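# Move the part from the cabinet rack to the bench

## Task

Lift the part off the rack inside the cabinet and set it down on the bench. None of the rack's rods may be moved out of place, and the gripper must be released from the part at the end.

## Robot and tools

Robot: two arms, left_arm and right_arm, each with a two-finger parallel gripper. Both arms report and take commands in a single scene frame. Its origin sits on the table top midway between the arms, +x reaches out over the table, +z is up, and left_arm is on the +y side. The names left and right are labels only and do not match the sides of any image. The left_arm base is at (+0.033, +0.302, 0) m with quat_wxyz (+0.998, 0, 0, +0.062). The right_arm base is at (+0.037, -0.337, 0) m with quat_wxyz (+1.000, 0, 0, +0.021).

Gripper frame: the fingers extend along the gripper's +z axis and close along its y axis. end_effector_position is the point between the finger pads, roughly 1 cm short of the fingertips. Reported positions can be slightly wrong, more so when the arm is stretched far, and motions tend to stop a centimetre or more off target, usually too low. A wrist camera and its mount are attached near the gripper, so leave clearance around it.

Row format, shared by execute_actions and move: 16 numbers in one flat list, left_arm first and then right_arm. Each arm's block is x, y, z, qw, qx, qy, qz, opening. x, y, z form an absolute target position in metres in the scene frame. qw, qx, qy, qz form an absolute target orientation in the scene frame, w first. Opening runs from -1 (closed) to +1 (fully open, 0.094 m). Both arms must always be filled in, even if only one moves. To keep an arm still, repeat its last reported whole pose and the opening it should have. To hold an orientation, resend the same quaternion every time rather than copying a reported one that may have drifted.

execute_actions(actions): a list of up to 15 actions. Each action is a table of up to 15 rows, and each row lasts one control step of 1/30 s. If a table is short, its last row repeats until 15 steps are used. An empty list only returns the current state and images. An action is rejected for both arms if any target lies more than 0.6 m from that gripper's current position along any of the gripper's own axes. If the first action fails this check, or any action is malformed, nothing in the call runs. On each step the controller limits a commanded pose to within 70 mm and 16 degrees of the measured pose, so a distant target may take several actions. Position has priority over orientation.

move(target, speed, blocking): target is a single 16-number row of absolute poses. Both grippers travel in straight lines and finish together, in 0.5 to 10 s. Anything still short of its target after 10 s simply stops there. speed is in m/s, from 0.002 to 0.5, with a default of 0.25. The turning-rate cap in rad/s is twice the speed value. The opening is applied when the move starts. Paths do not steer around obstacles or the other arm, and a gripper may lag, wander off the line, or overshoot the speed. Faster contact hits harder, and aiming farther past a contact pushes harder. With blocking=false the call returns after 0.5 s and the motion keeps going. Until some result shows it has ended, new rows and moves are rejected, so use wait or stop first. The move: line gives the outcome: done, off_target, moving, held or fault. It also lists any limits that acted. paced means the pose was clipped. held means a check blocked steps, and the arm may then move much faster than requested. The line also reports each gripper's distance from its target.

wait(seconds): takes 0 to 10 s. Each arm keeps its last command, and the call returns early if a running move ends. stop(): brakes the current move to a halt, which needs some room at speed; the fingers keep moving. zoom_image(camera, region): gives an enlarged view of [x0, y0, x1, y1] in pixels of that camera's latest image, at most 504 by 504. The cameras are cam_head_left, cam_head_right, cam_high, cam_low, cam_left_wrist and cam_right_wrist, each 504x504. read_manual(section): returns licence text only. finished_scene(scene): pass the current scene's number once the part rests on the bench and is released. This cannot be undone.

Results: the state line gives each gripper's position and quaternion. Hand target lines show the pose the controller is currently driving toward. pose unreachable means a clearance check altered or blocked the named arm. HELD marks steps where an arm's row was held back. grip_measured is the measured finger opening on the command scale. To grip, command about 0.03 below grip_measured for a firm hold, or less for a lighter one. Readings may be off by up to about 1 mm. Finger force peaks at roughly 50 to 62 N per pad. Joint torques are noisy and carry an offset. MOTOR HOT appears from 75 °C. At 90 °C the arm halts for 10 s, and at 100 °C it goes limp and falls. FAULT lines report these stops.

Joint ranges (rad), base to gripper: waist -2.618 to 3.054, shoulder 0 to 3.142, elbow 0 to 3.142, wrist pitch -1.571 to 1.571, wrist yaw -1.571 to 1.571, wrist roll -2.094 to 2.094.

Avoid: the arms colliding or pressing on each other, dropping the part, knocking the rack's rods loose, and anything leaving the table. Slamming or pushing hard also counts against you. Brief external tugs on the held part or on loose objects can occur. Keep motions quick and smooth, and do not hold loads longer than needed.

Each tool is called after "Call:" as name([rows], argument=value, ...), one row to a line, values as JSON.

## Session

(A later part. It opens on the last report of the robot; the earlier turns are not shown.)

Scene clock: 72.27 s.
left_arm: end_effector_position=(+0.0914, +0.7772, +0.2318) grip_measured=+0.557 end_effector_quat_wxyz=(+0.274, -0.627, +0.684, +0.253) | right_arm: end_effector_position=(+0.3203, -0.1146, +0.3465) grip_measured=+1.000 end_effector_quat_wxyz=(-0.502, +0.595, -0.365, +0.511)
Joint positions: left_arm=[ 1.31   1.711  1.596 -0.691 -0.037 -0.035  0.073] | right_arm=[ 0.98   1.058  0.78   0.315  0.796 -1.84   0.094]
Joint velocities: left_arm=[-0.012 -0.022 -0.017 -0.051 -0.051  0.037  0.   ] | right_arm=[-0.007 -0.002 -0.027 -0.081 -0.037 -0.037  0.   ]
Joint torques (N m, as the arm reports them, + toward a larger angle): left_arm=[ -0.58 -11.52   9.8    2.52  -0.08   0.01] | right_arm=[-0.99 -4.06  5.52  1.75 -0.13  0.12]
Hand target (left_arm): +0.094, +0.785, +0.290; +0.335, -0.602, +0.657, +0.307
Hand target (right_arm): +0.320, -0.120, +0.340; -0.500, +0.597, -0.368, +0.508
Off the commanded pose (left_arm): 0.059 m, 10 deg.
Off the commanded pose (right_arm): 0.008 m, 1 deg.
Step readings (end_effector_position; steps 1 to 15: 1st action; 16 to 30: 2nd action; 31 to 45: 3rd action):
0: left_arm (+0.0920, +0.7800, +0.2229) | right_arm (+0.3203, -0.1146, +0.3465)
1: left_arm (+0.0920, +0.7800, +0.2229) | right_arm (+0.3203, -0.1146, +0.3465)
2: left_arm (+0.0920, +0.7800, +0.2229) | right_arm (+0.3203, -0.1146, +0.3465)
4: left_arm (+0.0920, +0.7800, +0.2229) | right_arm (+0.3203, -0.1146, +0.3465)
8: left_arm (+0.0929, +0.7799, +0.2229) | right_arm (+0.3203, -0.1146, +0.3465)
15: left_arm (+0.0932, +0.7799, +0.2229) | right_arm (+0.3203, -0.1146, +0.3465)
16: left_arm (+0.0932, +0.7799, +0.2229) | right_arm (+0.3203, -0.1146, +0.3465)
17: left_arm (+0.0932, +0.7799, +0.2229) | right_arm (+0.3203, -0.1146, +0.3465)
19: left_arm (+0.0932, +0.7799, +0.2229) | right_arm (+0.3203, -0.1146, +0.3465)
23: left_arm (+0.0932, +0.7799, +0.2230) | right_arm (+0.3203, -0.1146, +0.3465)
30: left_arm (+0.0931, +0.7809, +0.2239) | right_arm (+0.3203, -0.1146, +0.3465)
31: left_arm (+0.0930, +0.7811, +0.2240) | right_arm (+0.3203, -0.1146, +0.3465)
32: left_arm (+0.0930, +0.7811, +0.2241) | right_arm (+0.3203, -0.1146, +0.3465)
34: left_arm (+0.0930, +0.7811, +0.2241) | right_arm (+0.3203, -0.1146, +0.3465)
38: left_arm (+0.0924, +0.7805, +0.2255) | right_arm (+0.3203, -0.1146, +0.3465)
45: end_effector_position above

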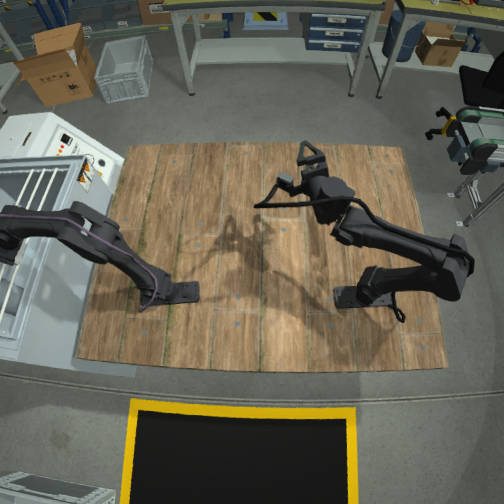

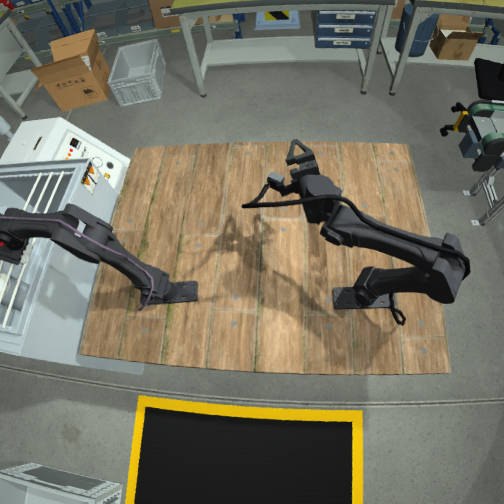

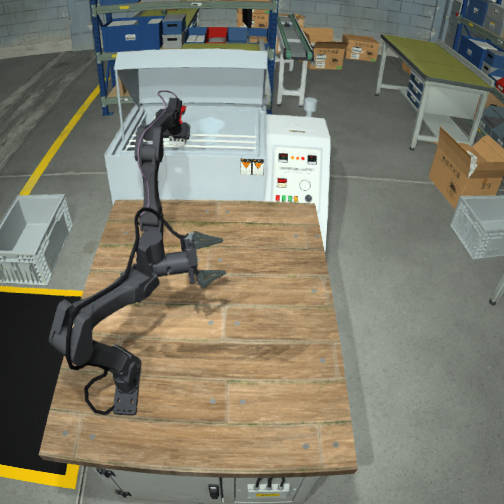

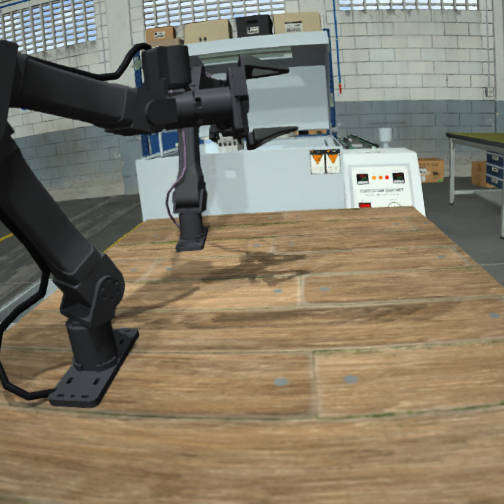

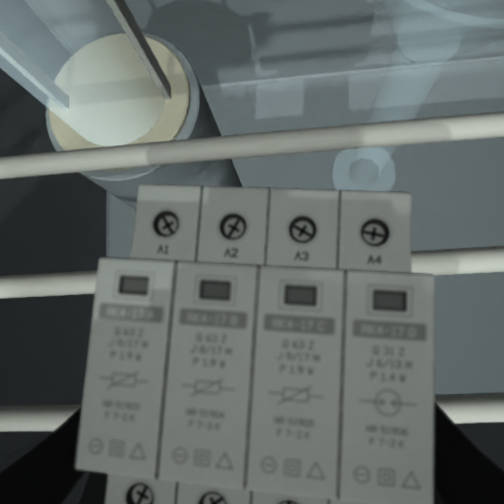

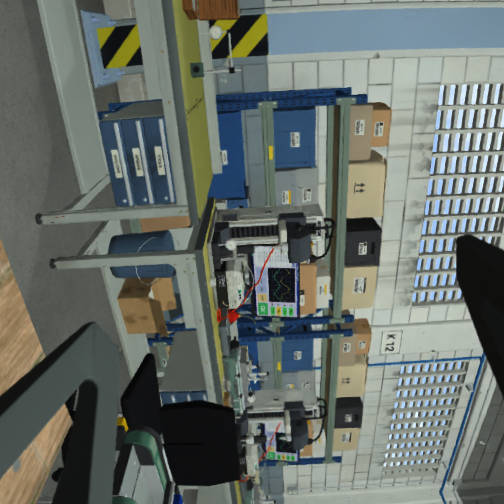

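Call:
execute_actions([
  [[0.095,0.789,0.291,0.3366,-0.6010,0.6558,0.3085,0.51,0.32,-0.12,0.34,-0.500,0.597,-0.368,0.508,1],[0.095,0.788,0.2925,0.3375,-0.6005,0.6554,0.3093,0.51,0.32,-0.12,0.34,-0.500,0.597,-0.368,0.508,1],[0.0945,0.786,0.2955,0.3392,-0.5997,0.6544,0.3108,0.51,0.32,-0.12,0.34,-0.500,0.597,-0.368,0.508,1],[0.0943,0.784,0.2985,0.3409,-0.5988,0.6535,0.3124,0.51,0.32,-0.12,0.34,-0.500,0.597,-0.368,0.508,1],[0.094,0.782,0.3015,0.3426,-0.5980,0.6526,0.3139,0.51,0.32,-0.12,0.34,-0.500,0.597,-0.368,0.508,1],[0.0938,0.780,0.3045,0.3443,-0.5971,0.6517,0.3155,0.51,0.32,-0.12,0.34,-0.500,0.597,-0.368,0.508,1],[0.0936,0.778,0.3075,0.3459,-0.5962,0.6507,0.3170,0.51,0.32,-0.12,0.34,-0.500,0.597,-0.368,0.508,1],[0.0933,0.776,0.3105,0.3476,-0.5954,0.6498,0.3186,0.51,0.32,-0.12,0.34,-0.500,0.597,-0.368,0.508,1],[0.0931,0.774,0.3135,0.3493,-0.5945,0.6489,0.3201,0.51,0.32,-0.12,0.34,-0.500,0.597,-0.368,0.508,1],[0.0928,0.772,0.3165,0.3510,-0.5937,0.6479,0.3217,0.51,0.32,-0.12,0.34,-0.500,0.597,-0.368,0.508,1],[0.0926,0.770,0.3195,0.3527,-0.5928,0.6470,0.3232,0.51,0.32,-0.12,0.34,-0.500,0.597,-0.368,0.508,1],[0.0924,0.768,0.3225,0.3544,-0.5919,0.6461,0.3248,0.51,0.32,-0.12,0.34,-0.500,0.597,-0.368,0.508,1],[0.0921,0.766,0.3255,0.3561,-0.5911,0.6451,0.3263,0.51,0.32,-0.12,0.34,-0.500,0.597,-0.368,0.508,1],[0.0919,0.764,0.3285,0.3578,-0.5902,0.6442,0.3279,0.51,0.32,-0.12,0.34,-0.500,0.597,-0.368,0.508,1],[0.0916,0.762,0.3315,0.3595,-0.5894,0.6433,0.3294,0.51,0.32,-0.12,0.34,-0.500,0.597,-0.368,0.508,1]],
  [[0.0914,0.760,0.3345,0.3612,-0.5885,0.6424,0.3310,0.51,0.32,-0.12,0.34,-0.500,0.597,-0.368,0.508,1],[0.0912,0.758,0.3375,0.3628,-0.5876,0.6414,0.3325,0.51,0.32,-0.12,0.34,-0.500,0.597,-0.368,0.508,1],[0.0909,0.756,0.3405,0.3645,-0.5868,0.6405,0.3341,0.51,0.32,-0.12,0.34,-0.500,0.597,-0.368,0.508,1],[0.0907,0.754,0.3435,0.3662,-0.5859,0.6396,0.3356,0.51,0.32,-0.12,0.34,-0.500,0.597,-0.368,0.508,1],[0.0904,0.752,0.3465,0.3679,-0.5851,0.6386,0.3372,0.51,0.32,-0.12,0.34,-0.500,0.597,-0.368,0.508,1],[0.0902,0.750,0.3495,0.3696,-0.5842,0.6377,0.3387,0.51,0.32,-0.12,0.34,-0.500,0.597,-0.368,0.508,1],[0.09,0.748,0.3525,0.3713,-0.5833,0.6368,0.3403,0.51,0.32,-0.12,0.34,-0.500,0.597,-0.368,0.508,1],[0.0897,0.746,0.3555,0.3730,-0.5825,0.6358,0.3418,0.51,0.32,-0.12,0.34,-0.500,0.597,-0.368,0.508,1],[0.0895,0.744,0.3585,0.3747,-0.5816,0.6349,0.3434,0.51,0.32,-0.12,0.34,-0.500,0.597,-0.368,0.508,1],[0.0892,0.742,0.3615,0.3764,-0.5808,0.6340,0.3449,0.51,0.32,-0.12,0.34,-0.500,0.597,-0.368,0.508,1],[0.089,0.740,0.364,0.3781,-0.5800,0.6330,0.3464,0.51,0.32,-0.12,0.34,-0.500,0.597,-0.368,0.508,1],[0.089,0.737,0.366,0.3781,-0.5800,0.6330,0.3464,0.51,0.32,-0.12,0.34,-0.500,0.597,-0.368,0.508,1],[0.089,0.734,0.3675,0.3781,-0.5800,0.6330,0.3464,0.51,0.32,-0.12,0.34,-0.500,0.597,-0.368,0.508,1],[0.088,0.731,0.369,0.3781,-0.5800,0.6330,0.3464,0.51,0.32,-0.12,0.34,-0.500,0.597,-0.368,0.508,1],[0.088,0.728,0.3705,0.3781,-0.5800,0.6330,0.3464,0.51,0.32,-0.12,0.34,-0.500,0.597,-0.368,0.508,1]],
  [[0.088,0.725,0.372,0.3781,-0.5800,0.6330,0.3464,0.51,0.32,-0.12,0.34,-0.500,0.597,-0.368,0.508,1],[0.087,0.722,0.3735,0.3781,-0.5800,0.6330,0.3464,0.51,0.32,-0.12,0.34,-0.500,0.597,-0.368,0.508,1],[0.087,0.719,0.375,0.3781,-0.5800,0.6330,0.3464,0.51,0.32,-0.12,0.34,-0.500,0.597,-0.368,0.508,1],[0.087,0.716,0.3765,0.3781,-0.5800,0.6330,0.3464,0.51,0.32,-0.12,0.34,-0.500,0.597,-0.368,0.508,1],[0.086,0.713,0.378,0.3781,-0.5800,0.6330,0.3464,0.51,0.32,-0.12,0.34,-0.500,0.597,-0.368,0.508,1],[0.086,0.711,0.379,0.3781,-0.5800,0.6330,0.3464,0.51,0.32,-0.12,0.34,-0.500,0.597,-0.368,0.508,1],[0.086,0.710,0.3795,0.3781,-0.5800,0.6330,0.3464,0.51,0.32,-0.12,0.34,-0.500,0.597,-0.368,0.508,1]],
])

Scene clock: 102.37 s.
left_arm: end_effector_position=(+0.0824, +0.7034, +0.3264) grip_measured=+0.557 end_effector_quat_wxyz=(+0.318, -0.609, +0.664, +0.295) | right_arm: end_effector_position=(+0.3203, -0.1146, +0.3465) grip_measured=+1.000 end_effector_quat_wxyz=(-0.502, +0.595, -0.365, +0.511)
Joint positions: left_arm=[ 1.301  1.419  1.596 -0.851 -0.052 -0.034  0.073] | right_arm=[ 0.98   1.058  0.78   0.315  0.796 -1.84   0.094]
Joint velocities: left_arm=[-0.012 -0.007  0.002 -0.022 -0.037 -0.051 -0.001] | right_arm=[-0.012  0.007  0.012 -0.022  0.007  0.037  0.   ]
Joint torques (N m, as the arm reports them, + toward a larger angle): left_arm=[-0.76 -8.2   9.76  2.88 -0.11  0.  ] | right_arm=[-0.98 -4.06  5.52  1.75 -0.13  0.12]
Hand target (left_arm): +0.085, +0.705, +0.379; +0.377, -0.580, +0.633, +0.346
Hand target (right_arm): +0.320, -0.120, +0.340; -0.500, +0.597, -0.368, +0.508
Off the commanded pose (left_arm): 0.054 m, 10 deg.
Off the commanded pose (right_arm): 0.008 m, 1 deg.
Step readings (end_effector_position; steps 1 to 15: 1st action; 16 to 30: 2nd action; 31 to 45: 3rd action):
0: left_arm (+0.0911, +0.7765, +0.2318) | right_arm (+0.3203, -0.1146, +0.3465)
1: left_arm (+0.0911, +0.7765, +0.2318) | right_arm (+0.3203, -0.1146, +0.3465)
2: left_arm (+0.0911, +0.7764, +0.2317) | right_arm (+0.3203, -0.1146, +0.3465)
4: left_arm (+0.0910, +0.7756, +0.2329) | right_arm (+0.3203, -0.1146, +0.3465)
8: left_arm (+0.0901, +0.7703, +0.2429) | right_arm (+0.3203, -0.1146, +0.3465)
15: left_arm (+0.0880, +0.7582, +0.2751) | right_arm (+0.3203, -0.1146, +0.3465)
16: left_arm (+0.0876, +0.7566, +0.2787) | right_arm (+0.3203, -0.1146, +0.3465)
17: left_arm (+0.0873, +0.7550, +0.2818) | right_arm (+0.3203, -0.1146, +0.3465)
19: left_arm (+0.0868, +0.7518, +0.2869) | right_arm (+0.3203, -0.1146, +0.3465)
23: left_arm (+0.0856, +0.7449, +0.2948) | right_arm (+0.3203, -0.1146, +0.3465)
30: left_arm (+0.0844, +0.7301, +0.3111) | right_arm (+0.3203, -0.1146, +0.3465)
31: left_arm (+0.0845, +0.7275, +0.3134) | right_arm (+0.3203, -0.1146, +0.3465)
32: left_arm (+0.0845, +0.7248, +0.3156) | right_arm (+0.3203, -0.1146, +0.3465)
34: left_arm (+0.0843, +0.7193, +0.3198) | right_arm (+0.3203, -0.1146, +0.3465)
38: left_arm (+0.0832, +0.7089, +0.3262) | right_arm (+0.3203, -0.1146, +0.3465)
45: end_effector_position above

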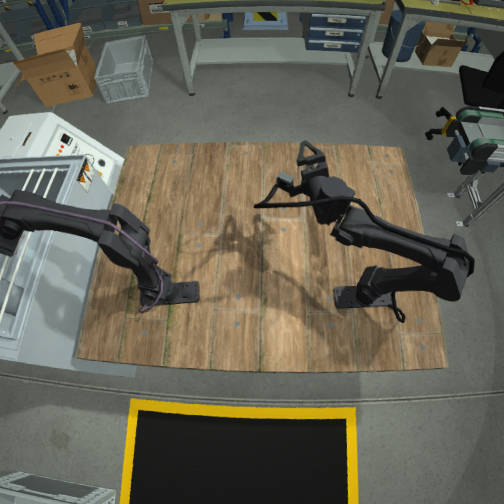

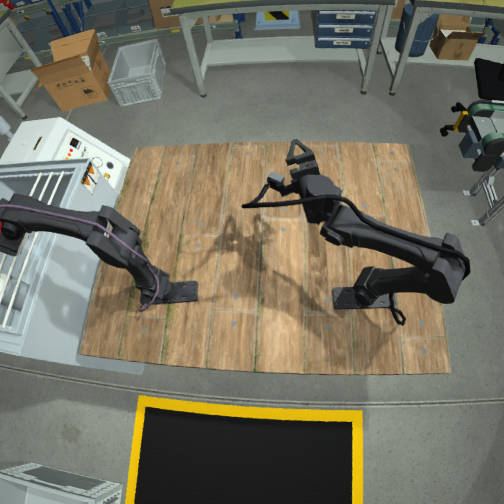

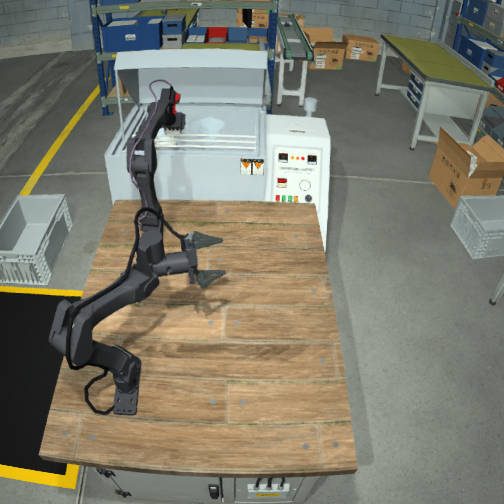

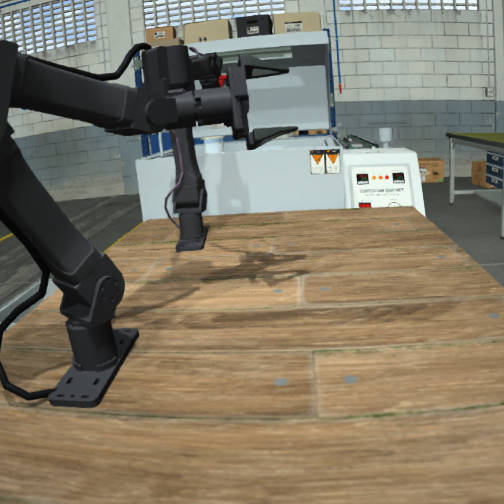

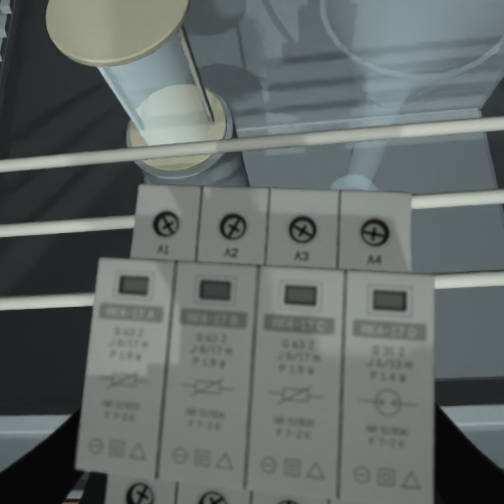

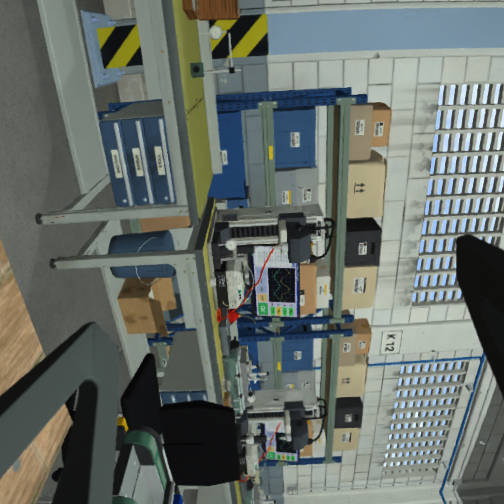

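Same as before now.

Call:
move(target=[0.36,0.41,0.38,0.4317,-0.1560,0.8851,0.0761,0.51,0.32,-0.12,0.34,-0.500,0.597,-0.368,0.508,1], speed=0.2)

Call:
move(target=[0.36,0.41,0.09,0.4317,-0.1560,0.8851,0.0761,0.51,0.32,-0.12,0.34,-0.500,0.597,-0.368,0.508,1], speed=0.15)

Scene clock: 107.57 s.
left_arm: end_effector_position=(+0.3368, +0.4014, +0.3345) grip_measured=+0.555 end_effector_quat_wxyz=(+0.353, -0.159, +0.920, +0.065) | right_arm: end_effector_position=(+0.3203, -0.1146, +0.3465) grip_measured=+1.000 end_effector_quat_wxyz=(-0.502, +0.595, -0.365, +0.511)
Joint positions: left_arm=[ 0.168  1.294  1.674 -1.218 -0.041 -0.034  0.073] | right_arm=[ 0.98   1.058  0.78   0.315  0.796 -1.84   0.094]
Joint velocities: left_arm=[ 0.002 -0.007  0.007 -0.007 -0.022  0.022  0.001] | right_arm=[-0.012 -0.002 -0.002  0.037 -0.007  0.007  0.   ]
Joint torques (N m, as the arm reports them, + toward a larger angle): left_arm=[-0.54 -3.89 12.12  2.48 -0.1  -0.05] | right_arm=[-0.98 -4.05  5.52  1.75 -0.13  0.12]
Hand target (left_arm): +0.350, +0.405, +0.380; +0.429, -0.156, +0.886, +0.076
Hand target (right_arm): +0.320, -0.120, +0.340; -0.500, +0.597, -0.368, +0.508
Off the commanded pose (left_arm): 0.052 m, 10 deg.
Off the commanded pose (right_arm): 0.008 m, 1 deg.
move: off_target (left_arm)

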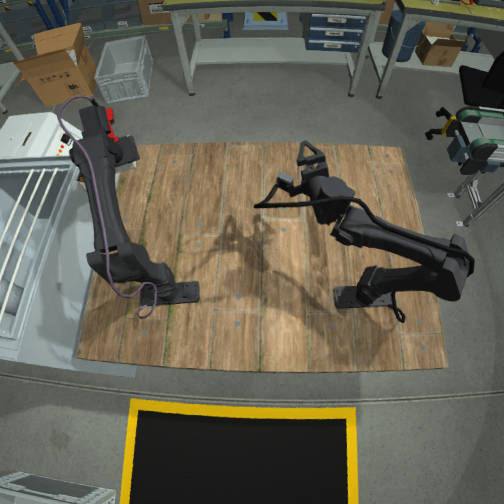

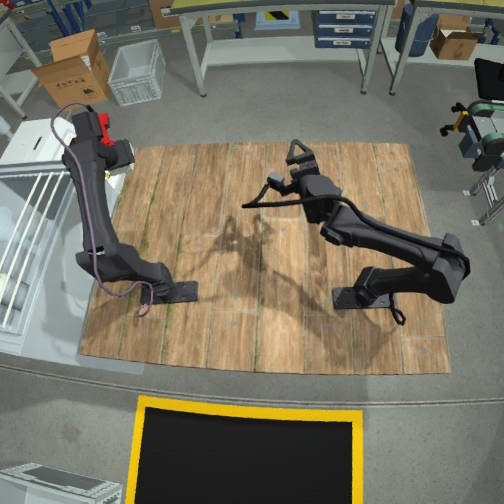

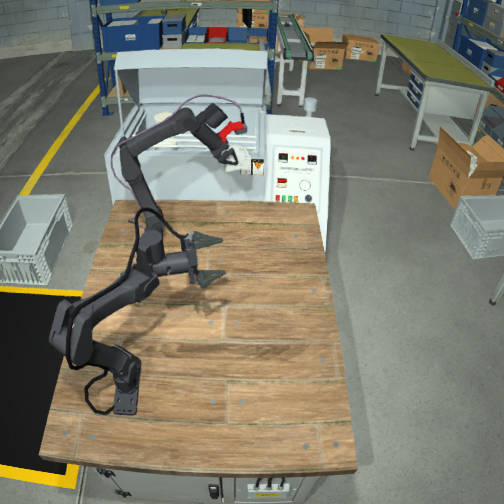

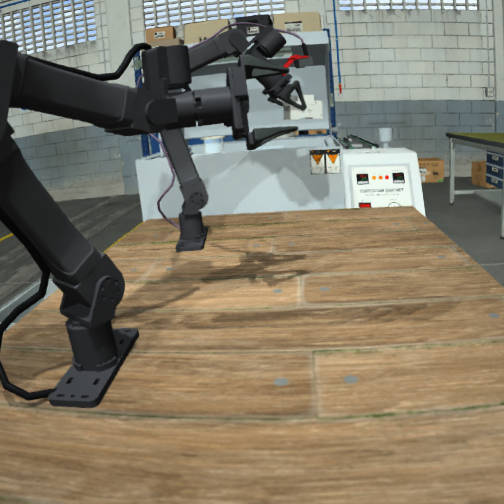

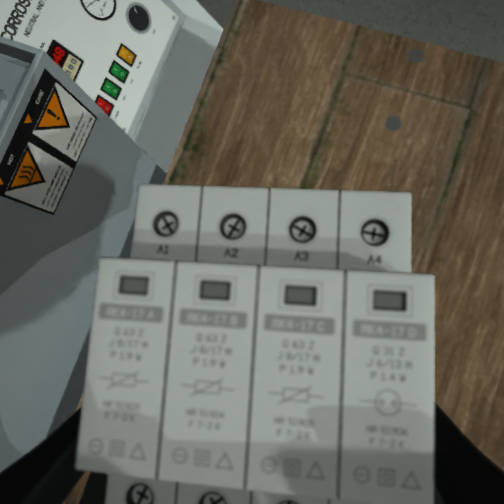

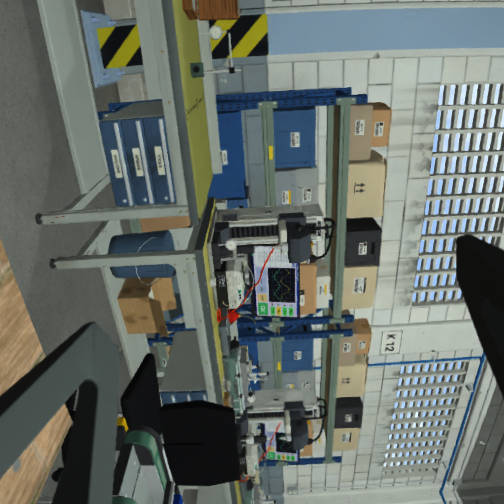

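Scene clock: 110.20 s.
left_arm: end_effector_position=(+0.3288, +0.3990, +0.0617) grip_measured=+0.555 end_effector_quat_wxyz=(+0.362, -0.158, +0.916, +0.066) | right_arm: end_effector_position=(+0.3203, -0.1146, +0.3465) grip_measured=+1.000 end_effector_quat_wxyz=(-0.502, +0.595, -0.365, +0.511)
Joint positions: left_arm=[ 0.168  1.178  0.444 -0.083 -0.041 -0.034  0.073] | right_arm=[ 0.98   1.058  0.78   0.315  0.796 -1.84   0.094]
Joint velocities: left_arm=[-0.002  0.002  0.017  0.007 -0.007 -0.037 -0.   ] | right_arm=[-0.017 -0.012 -0.017  0.037  0.051 -0.022  0.   ]
Joint torques (N m, as the arm reports them, + toward a larger angle): left_arm=[ 0.09 -3.33  8.14  2.85 -0.05  0.01] | right_arm=[-0.99 -4.06  5.52  1.75 -0.13  0.12]
Hand target (left_arm): +0.353, +0.407, +0.093; +0.429, -0.156, +0.886, +0.076
Hand target (right_arm): +0.320, -0.120, +0.340; -0.500, +0.597, -0.368, +0.508
Off the commanded pose (left_arm): 0.044 m, 9 deg.
Off the commanded pose (right_arm): 0.008 m, 1 deg.
move: off_target (left_arm)

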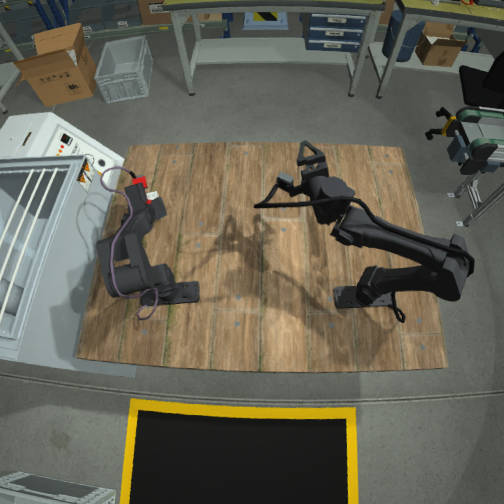

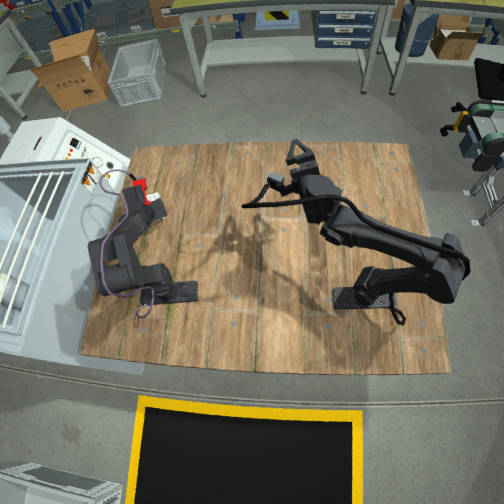

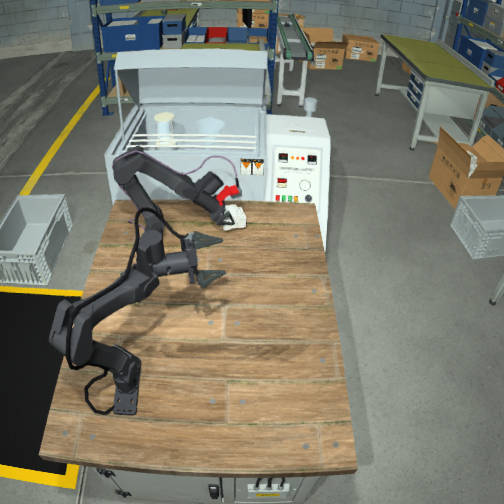

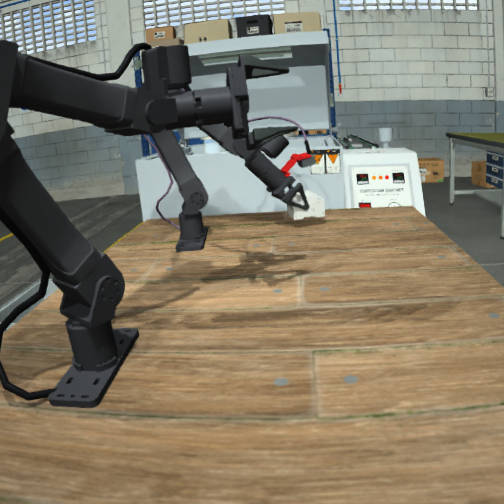

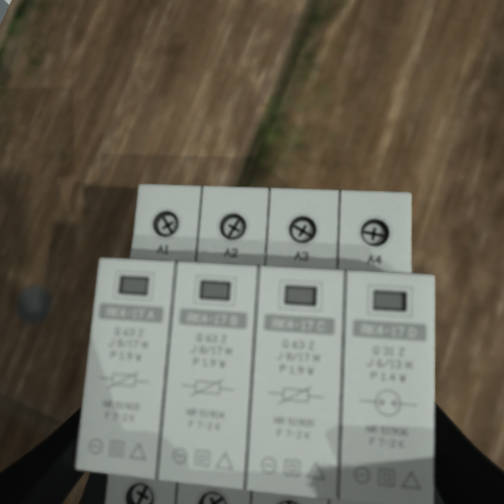

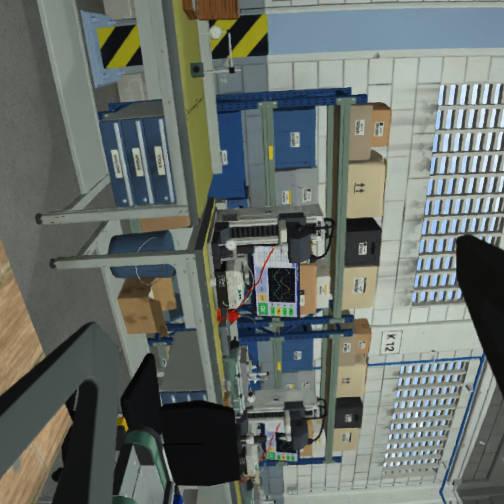

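Call:
execute_actions([
  [[0.36,0.41,0.089,0.4317,-0.1560,0.8851,0.0761,0.51,0.32,-0.12,0.34,-0.500,0.597,-0.368,0.508,1],[0.36,0.41,0.088,0.4317,-0.1560,0.8851,0.0761,0.51,0.32,-0.12,0.34,-0.500,0.597,-0.368,0.508,1],[0.36,0.41,0.087,0.4317,-0.1560,0.8851,0.0761,0.51,0.32,-0.12,0.34,-0.500,0.597,-0.368,0.508,1],[0.36,0.41,0.086,0.4317,-0.1560,0.8851,0.0761,0.51,0.32,-0.12,0.34,-0.500,0.597,-0.368,0.508,1],[0.36,0.41,0.085,0.4317,-0.1560,0.8851,0.0761,0.51,0.32,-0.12,0.34,-0.500,0.597,-0.368,0.508,1],[0.36,0.41,0.084,0.4317,-0.1560,0.8851,0.0761,0.51,0.32,-0.12,0.34,-0.500,0.597,-0.368,0.508,1],[0.36,0.41,0.083,0.4317,-0.1560,0.8851,0.0761,0.51,0.32,-0.12,0.34,-0.500,0.597,-0.368,0.508,1],[0.36,0.41,0.082,0.4317,-0.1560,0.8851,0.0761,0.51,0.32,-0.12,0.34,-0.500,0.597,-0.368,0.508,1],[0.36,0.41,0.081,0.4317,-0.1560,0.8851,0.0761,0.51,0.32,-0.12,0.34,-0.500,0.597,-0.368,0.508,1],[0.36,0.41,0.080,0.4317,-0.1560,0.8851,0.0761,0.51,0.32,-0.12,0.34,-0.500,0.597,-0.368,0.508,1],[0.36,0.41,0.079,0.4317,-0.1560,0.8851,0.0761,0.51,0.32,-0.12,0.34,-0.500,0.597,-0.368,0.508,1],[0.36,0.41,0.078,0.4317,-0.1560,0.8851,0.0761,0.51,0.32,-0.12,0.34,-0.500,0.597,-0.368,0.508,1],[0.36,0.41,0.077,0.4317,-0.1560,0.8851,0.0761,0.51,0.32,-0.12,0.34,-0.500,0.597,-0.368,0.508,1],[0.36,0.41,0.076,0.4317,-0.1560,0.8851,0.0761,0.51,0.32,-0.12,0.34,-0.500,0.597,-0.368,0.508,1],[0.36,0.41,0.075,0.4317,-0.1560,0.8851,0.0761,0.51,0.32,-0.12,0.34,-0.500,0.597,-0.368,0.508,1]],
  [[0.36,0.41,0.074,0.4317,-0.1560,0.8851,0.0761,0.51,0.32,-0.12,0.34,-0.500,0.597,-0.368,0.508,1],[0.36,0.41,0.073,0.4317,-0.1560,0.8851,0.0761,0.51,0.32,-0.12,0.34,-0.500,0.597,-0.368,0.508,1],[0.36,0.41,0.072,0.4317,-0.1560,0.8851,0.0761,0.51,0.32,-0.12,0.34,-0.500,0.597,-0.368,0.508,1],[0.36,0.41,0.071,0.4317,-0.1560,0.8851,0.0761,0.51,0.32,-0.12,0.34,-0.500,0.597,-0.368,0.508,1],[0.36,0.41,0.070,0.4317,-0.1560,0.8851,0.0761,0.51,0.32,-0.12,0.34,-0.500,0.597,-0.368,0.508,1],[0.36,0.41,0.069,0.4317,-0.1560,0.8851,0.0761,0.51,0.32,-0.12,0.34,-0.500,0.597,-0.368,0.508,1],[0.36,0.41,0.068,0.4317,-0.1560,0.8851,0.0761,0.51,0.32,-0.12,0.34,-0.500,0.597,-0.368,0.508,1],[0.36,0.41,0.067,0.4317,-0.1560,0.8851,0.0761,0.51,0.32,-0.12,0.34,-0.500,0.597,-0.368,0.508,1],[0.36,0.41,0.066,0.4317,-0.1560,0.8851,0.0761,0.51,0.32,-0.12,0.34,-0.500,0.597,-0.368,0.508,1],[0.36,0.41,0.065,0.4317,-0.1560,0.8851,0.0761,0.51,0.32,-0.12,0.34,-0.500,0.597,-0.368,0.508,1],[0.36,0.41,0.064,0.4317,-0.1560,0.8851,0.0761,0.51,0.32,-0.12,0.34,-0.500,0.597,-0.368,0.508,1],[0.36,0.41,0.063,0.4317,-0.1560,0.8851,0.0761,0.51,0.32,-0.12,0.34,-0.500,0.597,-0.368,0.508,1],[0.36,0.41,0.062,0.4317,-0.1560,0.8851,0.0761,0.51,0.32,-0.12,0.34,-0.500,0.597,-0.368,0.508,1],[0.36,0.41,0.061,0.4317,-0.1560,0.8851,0.0761,0.51,0.32,-0.12,0.34,-0.500,0.597,-0.368,0.508,1],[0.36,0.41,0.060,0.4317,-0.1560,0.8851,0.0761,0.51,0.32,-0.12,0.34,-0.500,0.597,-0.368,0.508,1]],
  [[0.36,0.41,0.060,0.4317,-0.1560,0.8851,0.0761,0.51,0.32,-0.12,0.34,-0.500,0.597,-0.368,0.508,1],[0.36,0.41,0.060,0.4317,-0.1560,0.8851,0.0761,0.51,0.32,-0.12,0.34,-0.500,0.597,-0.368,0.508,1],[0.355,0.408,0.056,0.42,-0.157,0.8905,0.074,0.51,0.32,-0.12,0.34,-0.500,0.597,-0.368,0.508,1],[0.355,0.408,0.056,0.42,-0.157,0.8905,0.074,0.51,0.32,-0.12,0.34,-0.500,0.597,-0.368,0.508,1],[0.350,0.406,0.052,0.408,-0.158,0.896,0.072,0.51,0.32,-0.12,0.34,-0.500,0.597,-0.368,0.508,1],[0.350,0.406,0.052,0.408,-0.158,0.896,0.072,0.51,0.32,-0.12,0.34,-0.500,0.597,-0.368,0.508,1],[0.345,0.404,0.047,0.396,-0.159,0.9015,0.07,0.51,0.32,-0.12,0.34,-0.500,0.597,-0.368,0.508,1],[0.345,0.404,0.047,0.396,-0.159,0.9015,0.07,0.51,0.32,-0.12,0.34,-0.500,0.597,-0.368,0.508,1],[0.340,0.402,0.042,0.3848,-0.1598,0.9065,0.0678,0.51,0.32,-0.12,0.34,-0.500,0.597,-0.368,0.508,1]],
])

Scene clock: 132.10 s.
left_arm: end_effector_position=(+0.3324, +0.4001, +0.0354) grip_measured=+0.555 end_effector_quat_wxyz=(+0.363, -0.159, +0.916, +0.066) | right_arm: end_effector_position=(+0.3203, -0.1146, +0.3465) grip_measured=+1.000 end_effector_quat_wxyz=(-0.502, +0.595, -0.365, +0.511)
Joint positions: left_arm=[ 0.168  1.288  0.382  0.09  -0.041 -0.037  0.073] | right_arm=[ 0.98   1.058  0.78   0.315  0.796 -1.84   0.094]
Joint velocities: left_arm=[-0.017 -0.002 -0.012 -0.081 -0.007  0.037 -0.   ] | right_arm=[ 0.007 -0.007 -0.002 -0.037 -0.022  0.066  0.   ]
Joint torques (N m, as the arm reports them, + toward a larger angle): left_arm=[-0.22 -3.15  6.09  2.13 -0.02 -0.06] | right_arm=[-0.98 -4.06  5.52  1.75 -0.13  0.12]
Hand target (left_arm): +0.340, +0.402, +0.042; +0.384, -0.159, +0.907, +0.068
Hand target (right_arm): +0.320, -0.120, +0.340; -0.500, +0.597, -0.368, +0.508
Off the commanded pose (left_arm): 0.010 m, 3 deg.
Off the commanded pose (right_arm): 0.008 m, 1 deg.
Step readings (end_effector_position; steps 1 to 15: 1st action; 16 to 30: 2nd action; 31 to 45: 3rd action):
0: left_arm (+0.3292, +0.3991, +0.0619) | right_arm (+0.3203, -0.1146, +0.3465)
1: left_arm (+0.3292, +0.3991, +0.0618) | right_arm (+0.3203, -0.1146, +0.3465)
2: left_arm (+0.3296, +0.3992, +0.0614) | right_arm (+0.3203, -0.1146, +0.3465)
4: left_arm (+0.3303, +0.3994, +0.0600) | right_arm (+0.3203, -0.1146, +0.3465)
8: left_arm (+0.3314, +0.3998, +0.0573) | right_arm (+0.3203, -0.1146, +0.3465)
15: left_arm (+0.3304, +0.3994, +0.0491) | right_arm (+0.3203, -0.1146, +0.3465)
16: left_arm (+0.3298, +0.3993, +0.0475) | right_arm (+0.3203, -0.1146, +0.3465)
17: left_arm (+0.3293, +0.3991, +0.0460) | right_arm (+0.3203, -0.1146, +0.3465)
19: left_arm (+0.3284, +0.3989, +0.0434) | right_arm (+0.3203, -0.1146, +0.3465)
23: left_arm (+0.3281, +0.3988, +0.0401) | right_arm (+0.3203, -0.1146, +0.3465)
30: left_arm (+0.3302, +0.3994, +0.0360) | right_arm (+0.3203, -0.1146, +0.3465)
31: left_arm (+0.3308, +0.3996, +0.0357) | right_arm (+0.3203, -0.1146, +0.3465)
32: left_arm (+0.3316, +0.3998, +0.0356) | right_arm (+0.3203, -0.1146, +0.3465)
34: left_arm (+0.3326, +0.4001, +0.0357) | right_arm (+0.3203, -0.1146, +0.3465)
38: left_arm (+0.3326, +0.4001, +0.0355) | right_arm (+0.3203, -0.1146, +0.3465)
45: end_effector_position above

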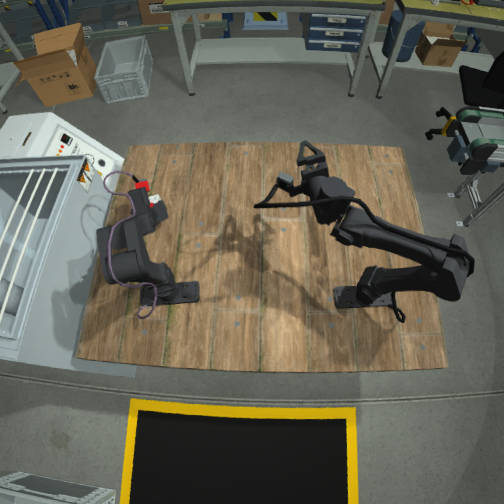

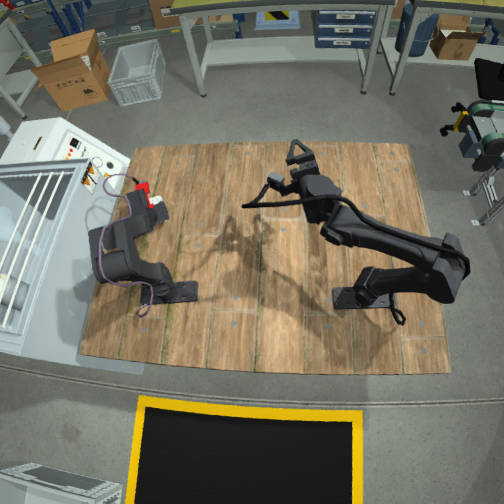

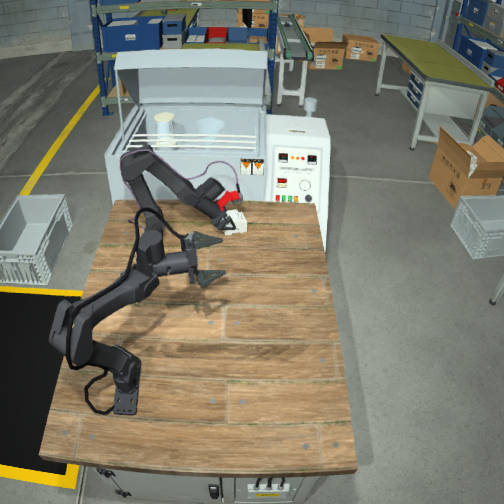

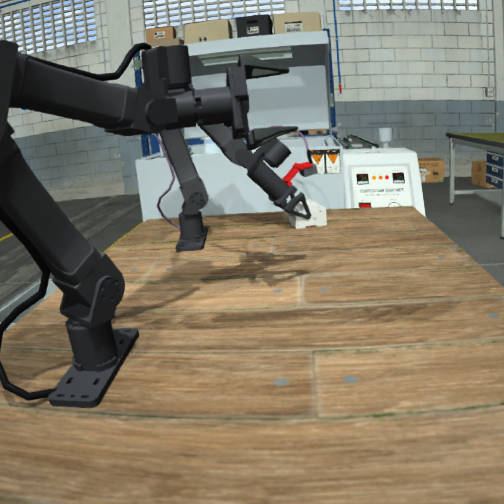

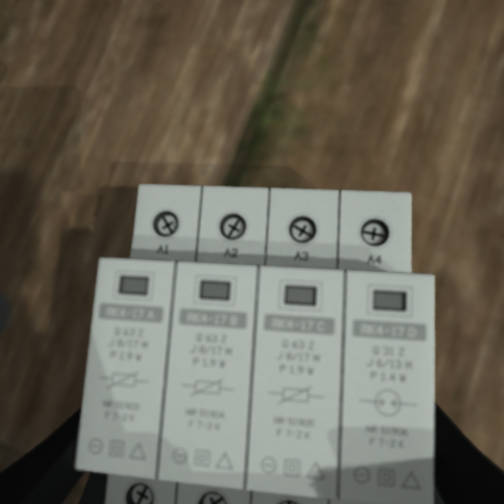

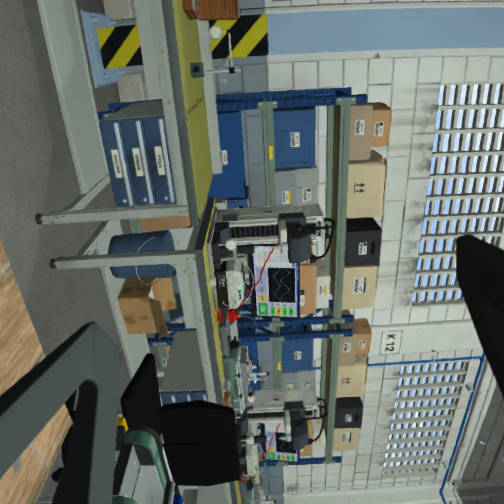

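Call:
execute_actions([
  [[0.338,0.402,0.042,0.377,-0.1598,0.9098,0.0678,0.58,0.32,-0.12,0.34,-0.500,0.597,-0.368,0.508,1],[0.338,0.402,0.042,0.377,-0.1598,0.9098,0.0678,0.58,0.32,-0.12,0.34,-0.500,0.597,-0.368,0.508,1],[0.338,0.402,0.042,0.377,-0.1598,0.9098,0.0678,0.7,0.32,-0.12,0.34,-0.500,0.597,-0.368,0.508,1],[0.338,0.402,0.042,0.377,-0.1598,0.9098,0.0678,1,0.32,-0.12,0.34,-0.500,0.597,-0.368,0.508,1]],
])

Call:
move(target=[0.295,0.386,0.14,0.3848,-0.1598,0.9065,0.0678,1,0.32,-0.12,0.34,-0.500,0.597,-0.368,0.508,1], speed=0.12)

Scene clock: 136.80 s.
left_arm: end_effector_position=(+0.3321, +0.4000, +0.0351) grip_measured=+1.000 end_effector_quat_wxyz=(+0.362, -0.160, +0.916, +0.065) | right_arm: end_effector_position=(+0.3203, -0.1146, +0.3465) grip_measured=+1.000 end_effector_quat_wxyz=(-0.502, +0.595, -0.365, +0.511)
Joint positions: left_arm=[ 0.168  1.288  0.382  0.088 -0.041 -0.038  0.094] | right_arm=[ 0.98   1.058  0.78   0.315  0.796 -1.84   0.094]
Joint velocities: left_arm=[-0.022 -0.012 -0.012 -0.007 -0.022  0.007  0.   ] | right_arm=[ 0.002  0.002  0.007 -0.022 -0.037 -0.022  0.   ]
Joint torques (N m, as the arm reports them, + toward a larger angle): left_arm=[-0.07 -3.39  6.96  1.85 -0.02 -0.02] | right_arm=[-0.98 -4.06  5.53  1.75 -0.13  0.12]
Hand target (left_arm): +0.338, +0.402, +0.042; +0.377, -0.160, +0.910, +0.068
Hand target (right_arm): +0.320, -0.120, +0.340; -0.500, +0.597, -0.368, +0.508
Off the commanded pose (left_arm): 0.009 m, 2 deg.
Off the commanded pose (right_arm): 0.008 m, 1 deg.
Step readings (end_effector_position):
0: left_arm (+0.3324, +0.4001, +0.0354) | right_arm (+0.3203, -0.1146, +0.3465)
1: left_arm (+0.3321, +0.4000, +0.0351) | right_arm (+0.3203, -0.1146, +0.3465)
2: left_arm (+0.3321, +0.4000, +0.0351) | right_arm (+0.3203, -0.1146, +0.3465)
4: left_arm (+0.3321, +0.4000, +0.0351) | right_arm (+0.3203, -0.1146, +0.3465)
8: left_arm (+0.3321, +0.4000, +0.0351) | right_arm (+0.3203, -0.1146, +0.3465)
15: end_effector_position above

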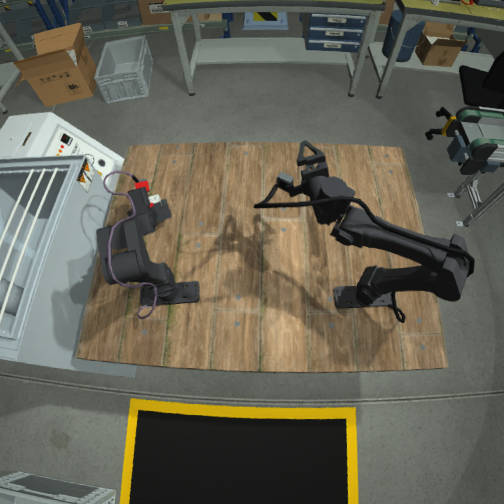

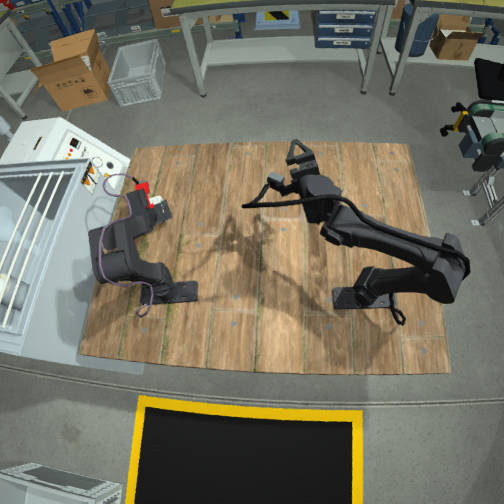

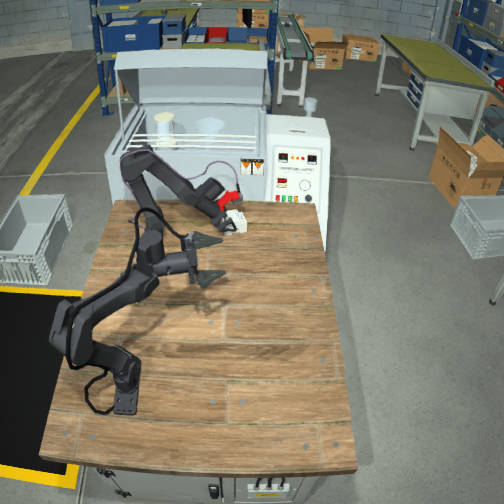

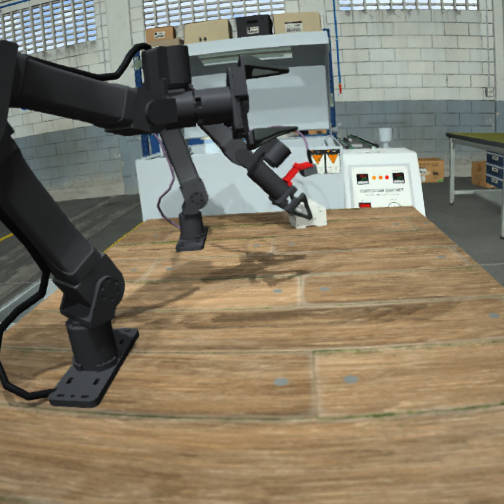

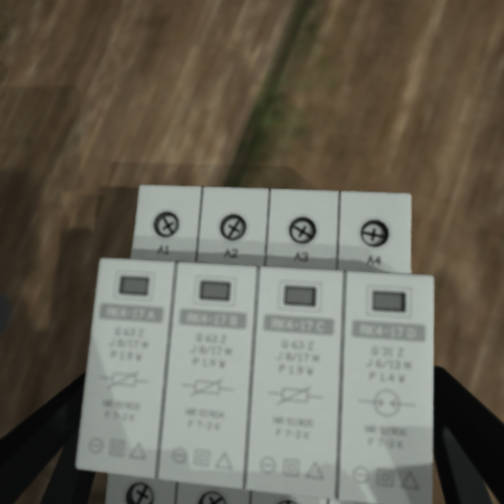

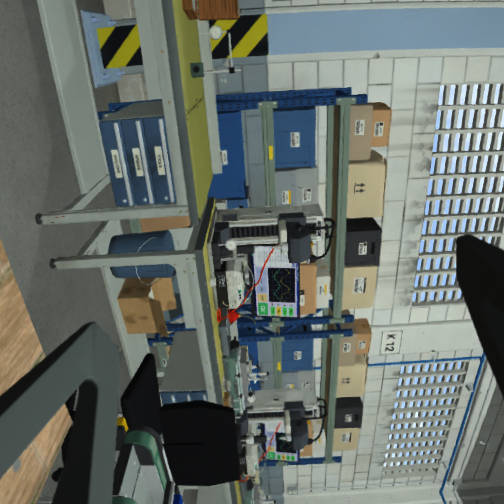

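Scene clock: 138.43 s.
left_arm: end_effector_position=(+0.2875, +0.3859, +0.1121) grip_measured=+1.000 end_effector_quat_wxyz=(+0.350, -0.161, +0.921, +0.064) | right_arm: end_effector_position=(+0.3203, -0.1146, +0.3465) grip_measured=+1.000 end_effector_quat_wxyz=(-0.502, +0.595, -0.365, +0.511)
Joint positions: left_arm=[ 0.163  0.879  0.543 -0.509 -0.045 -0.043  0.094] | right_arm=[ 0.98   1.058  0.78   0.315  0.796 -1.84   0.094]
Joint velocities: left_arm=[ 0.007 -0.012 -0.002 -0.066  0.007 -0.037  0.   ] | right_arm=[-0.007 -0.002 -0.007 -0.022 -0.007 -0.037  0.   ]
Joint torques (N m, as the arm reports them, + toward a larger angle): left_arm=[-0.72 -3.26 11.24  1.62 -0.07 -0.07] | right_arm=[-0.98 -4.05  5.52  1.75 -0.13  0.12]
Hand target (left_arm): +0.296, +0.387, +0.138; +0.385, -0.160, +0.907, +0.068
Hand target (right_arm): +0.320, -0.120, +0.340; -0.500, +0.597, -0.368, +0.508
Off the commanded pose (left_arm): 0.029 m, 4 deg.
Off the commanded pose (right_arm): 0.008 m, 1 deg.
move: off_target (left_arm)

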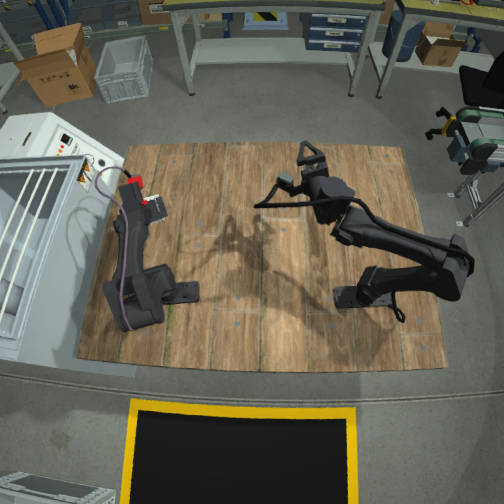

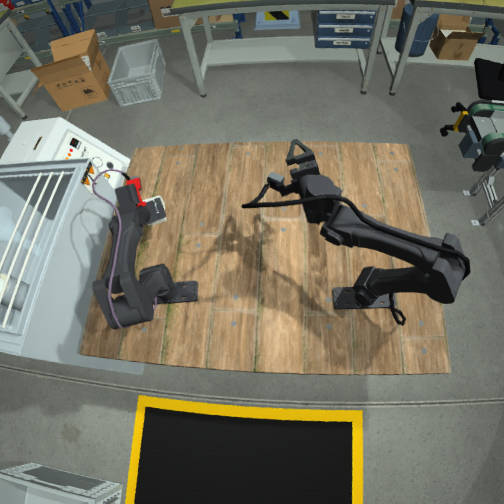

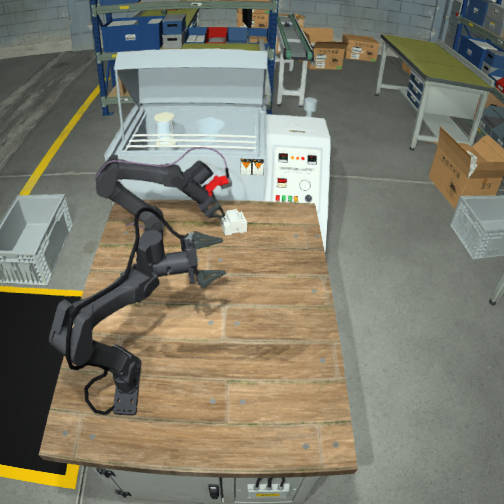

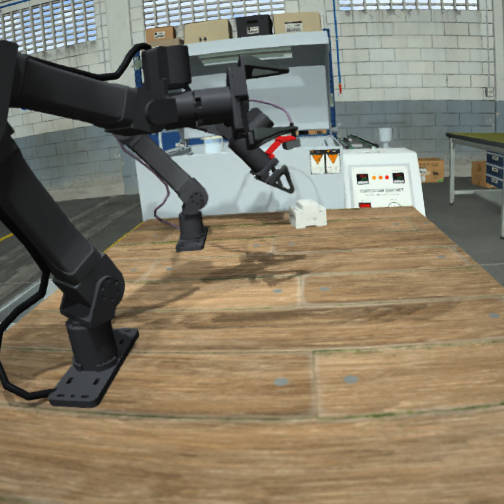

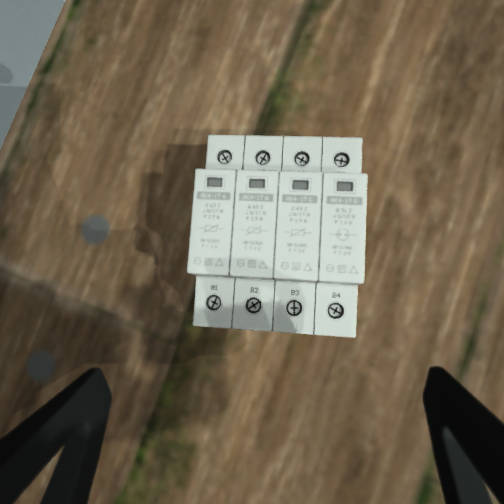

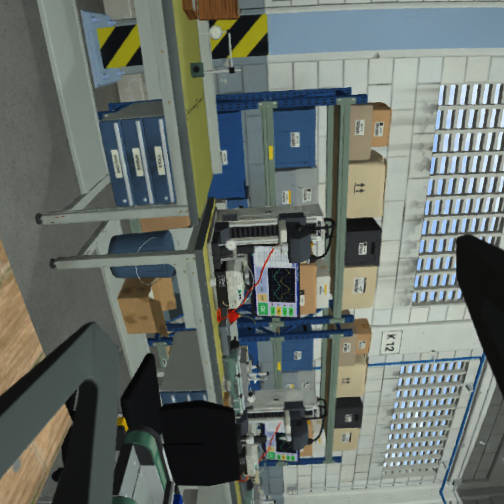

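Call:
finished_scene(scene=2)

The scene is finished: the task was done.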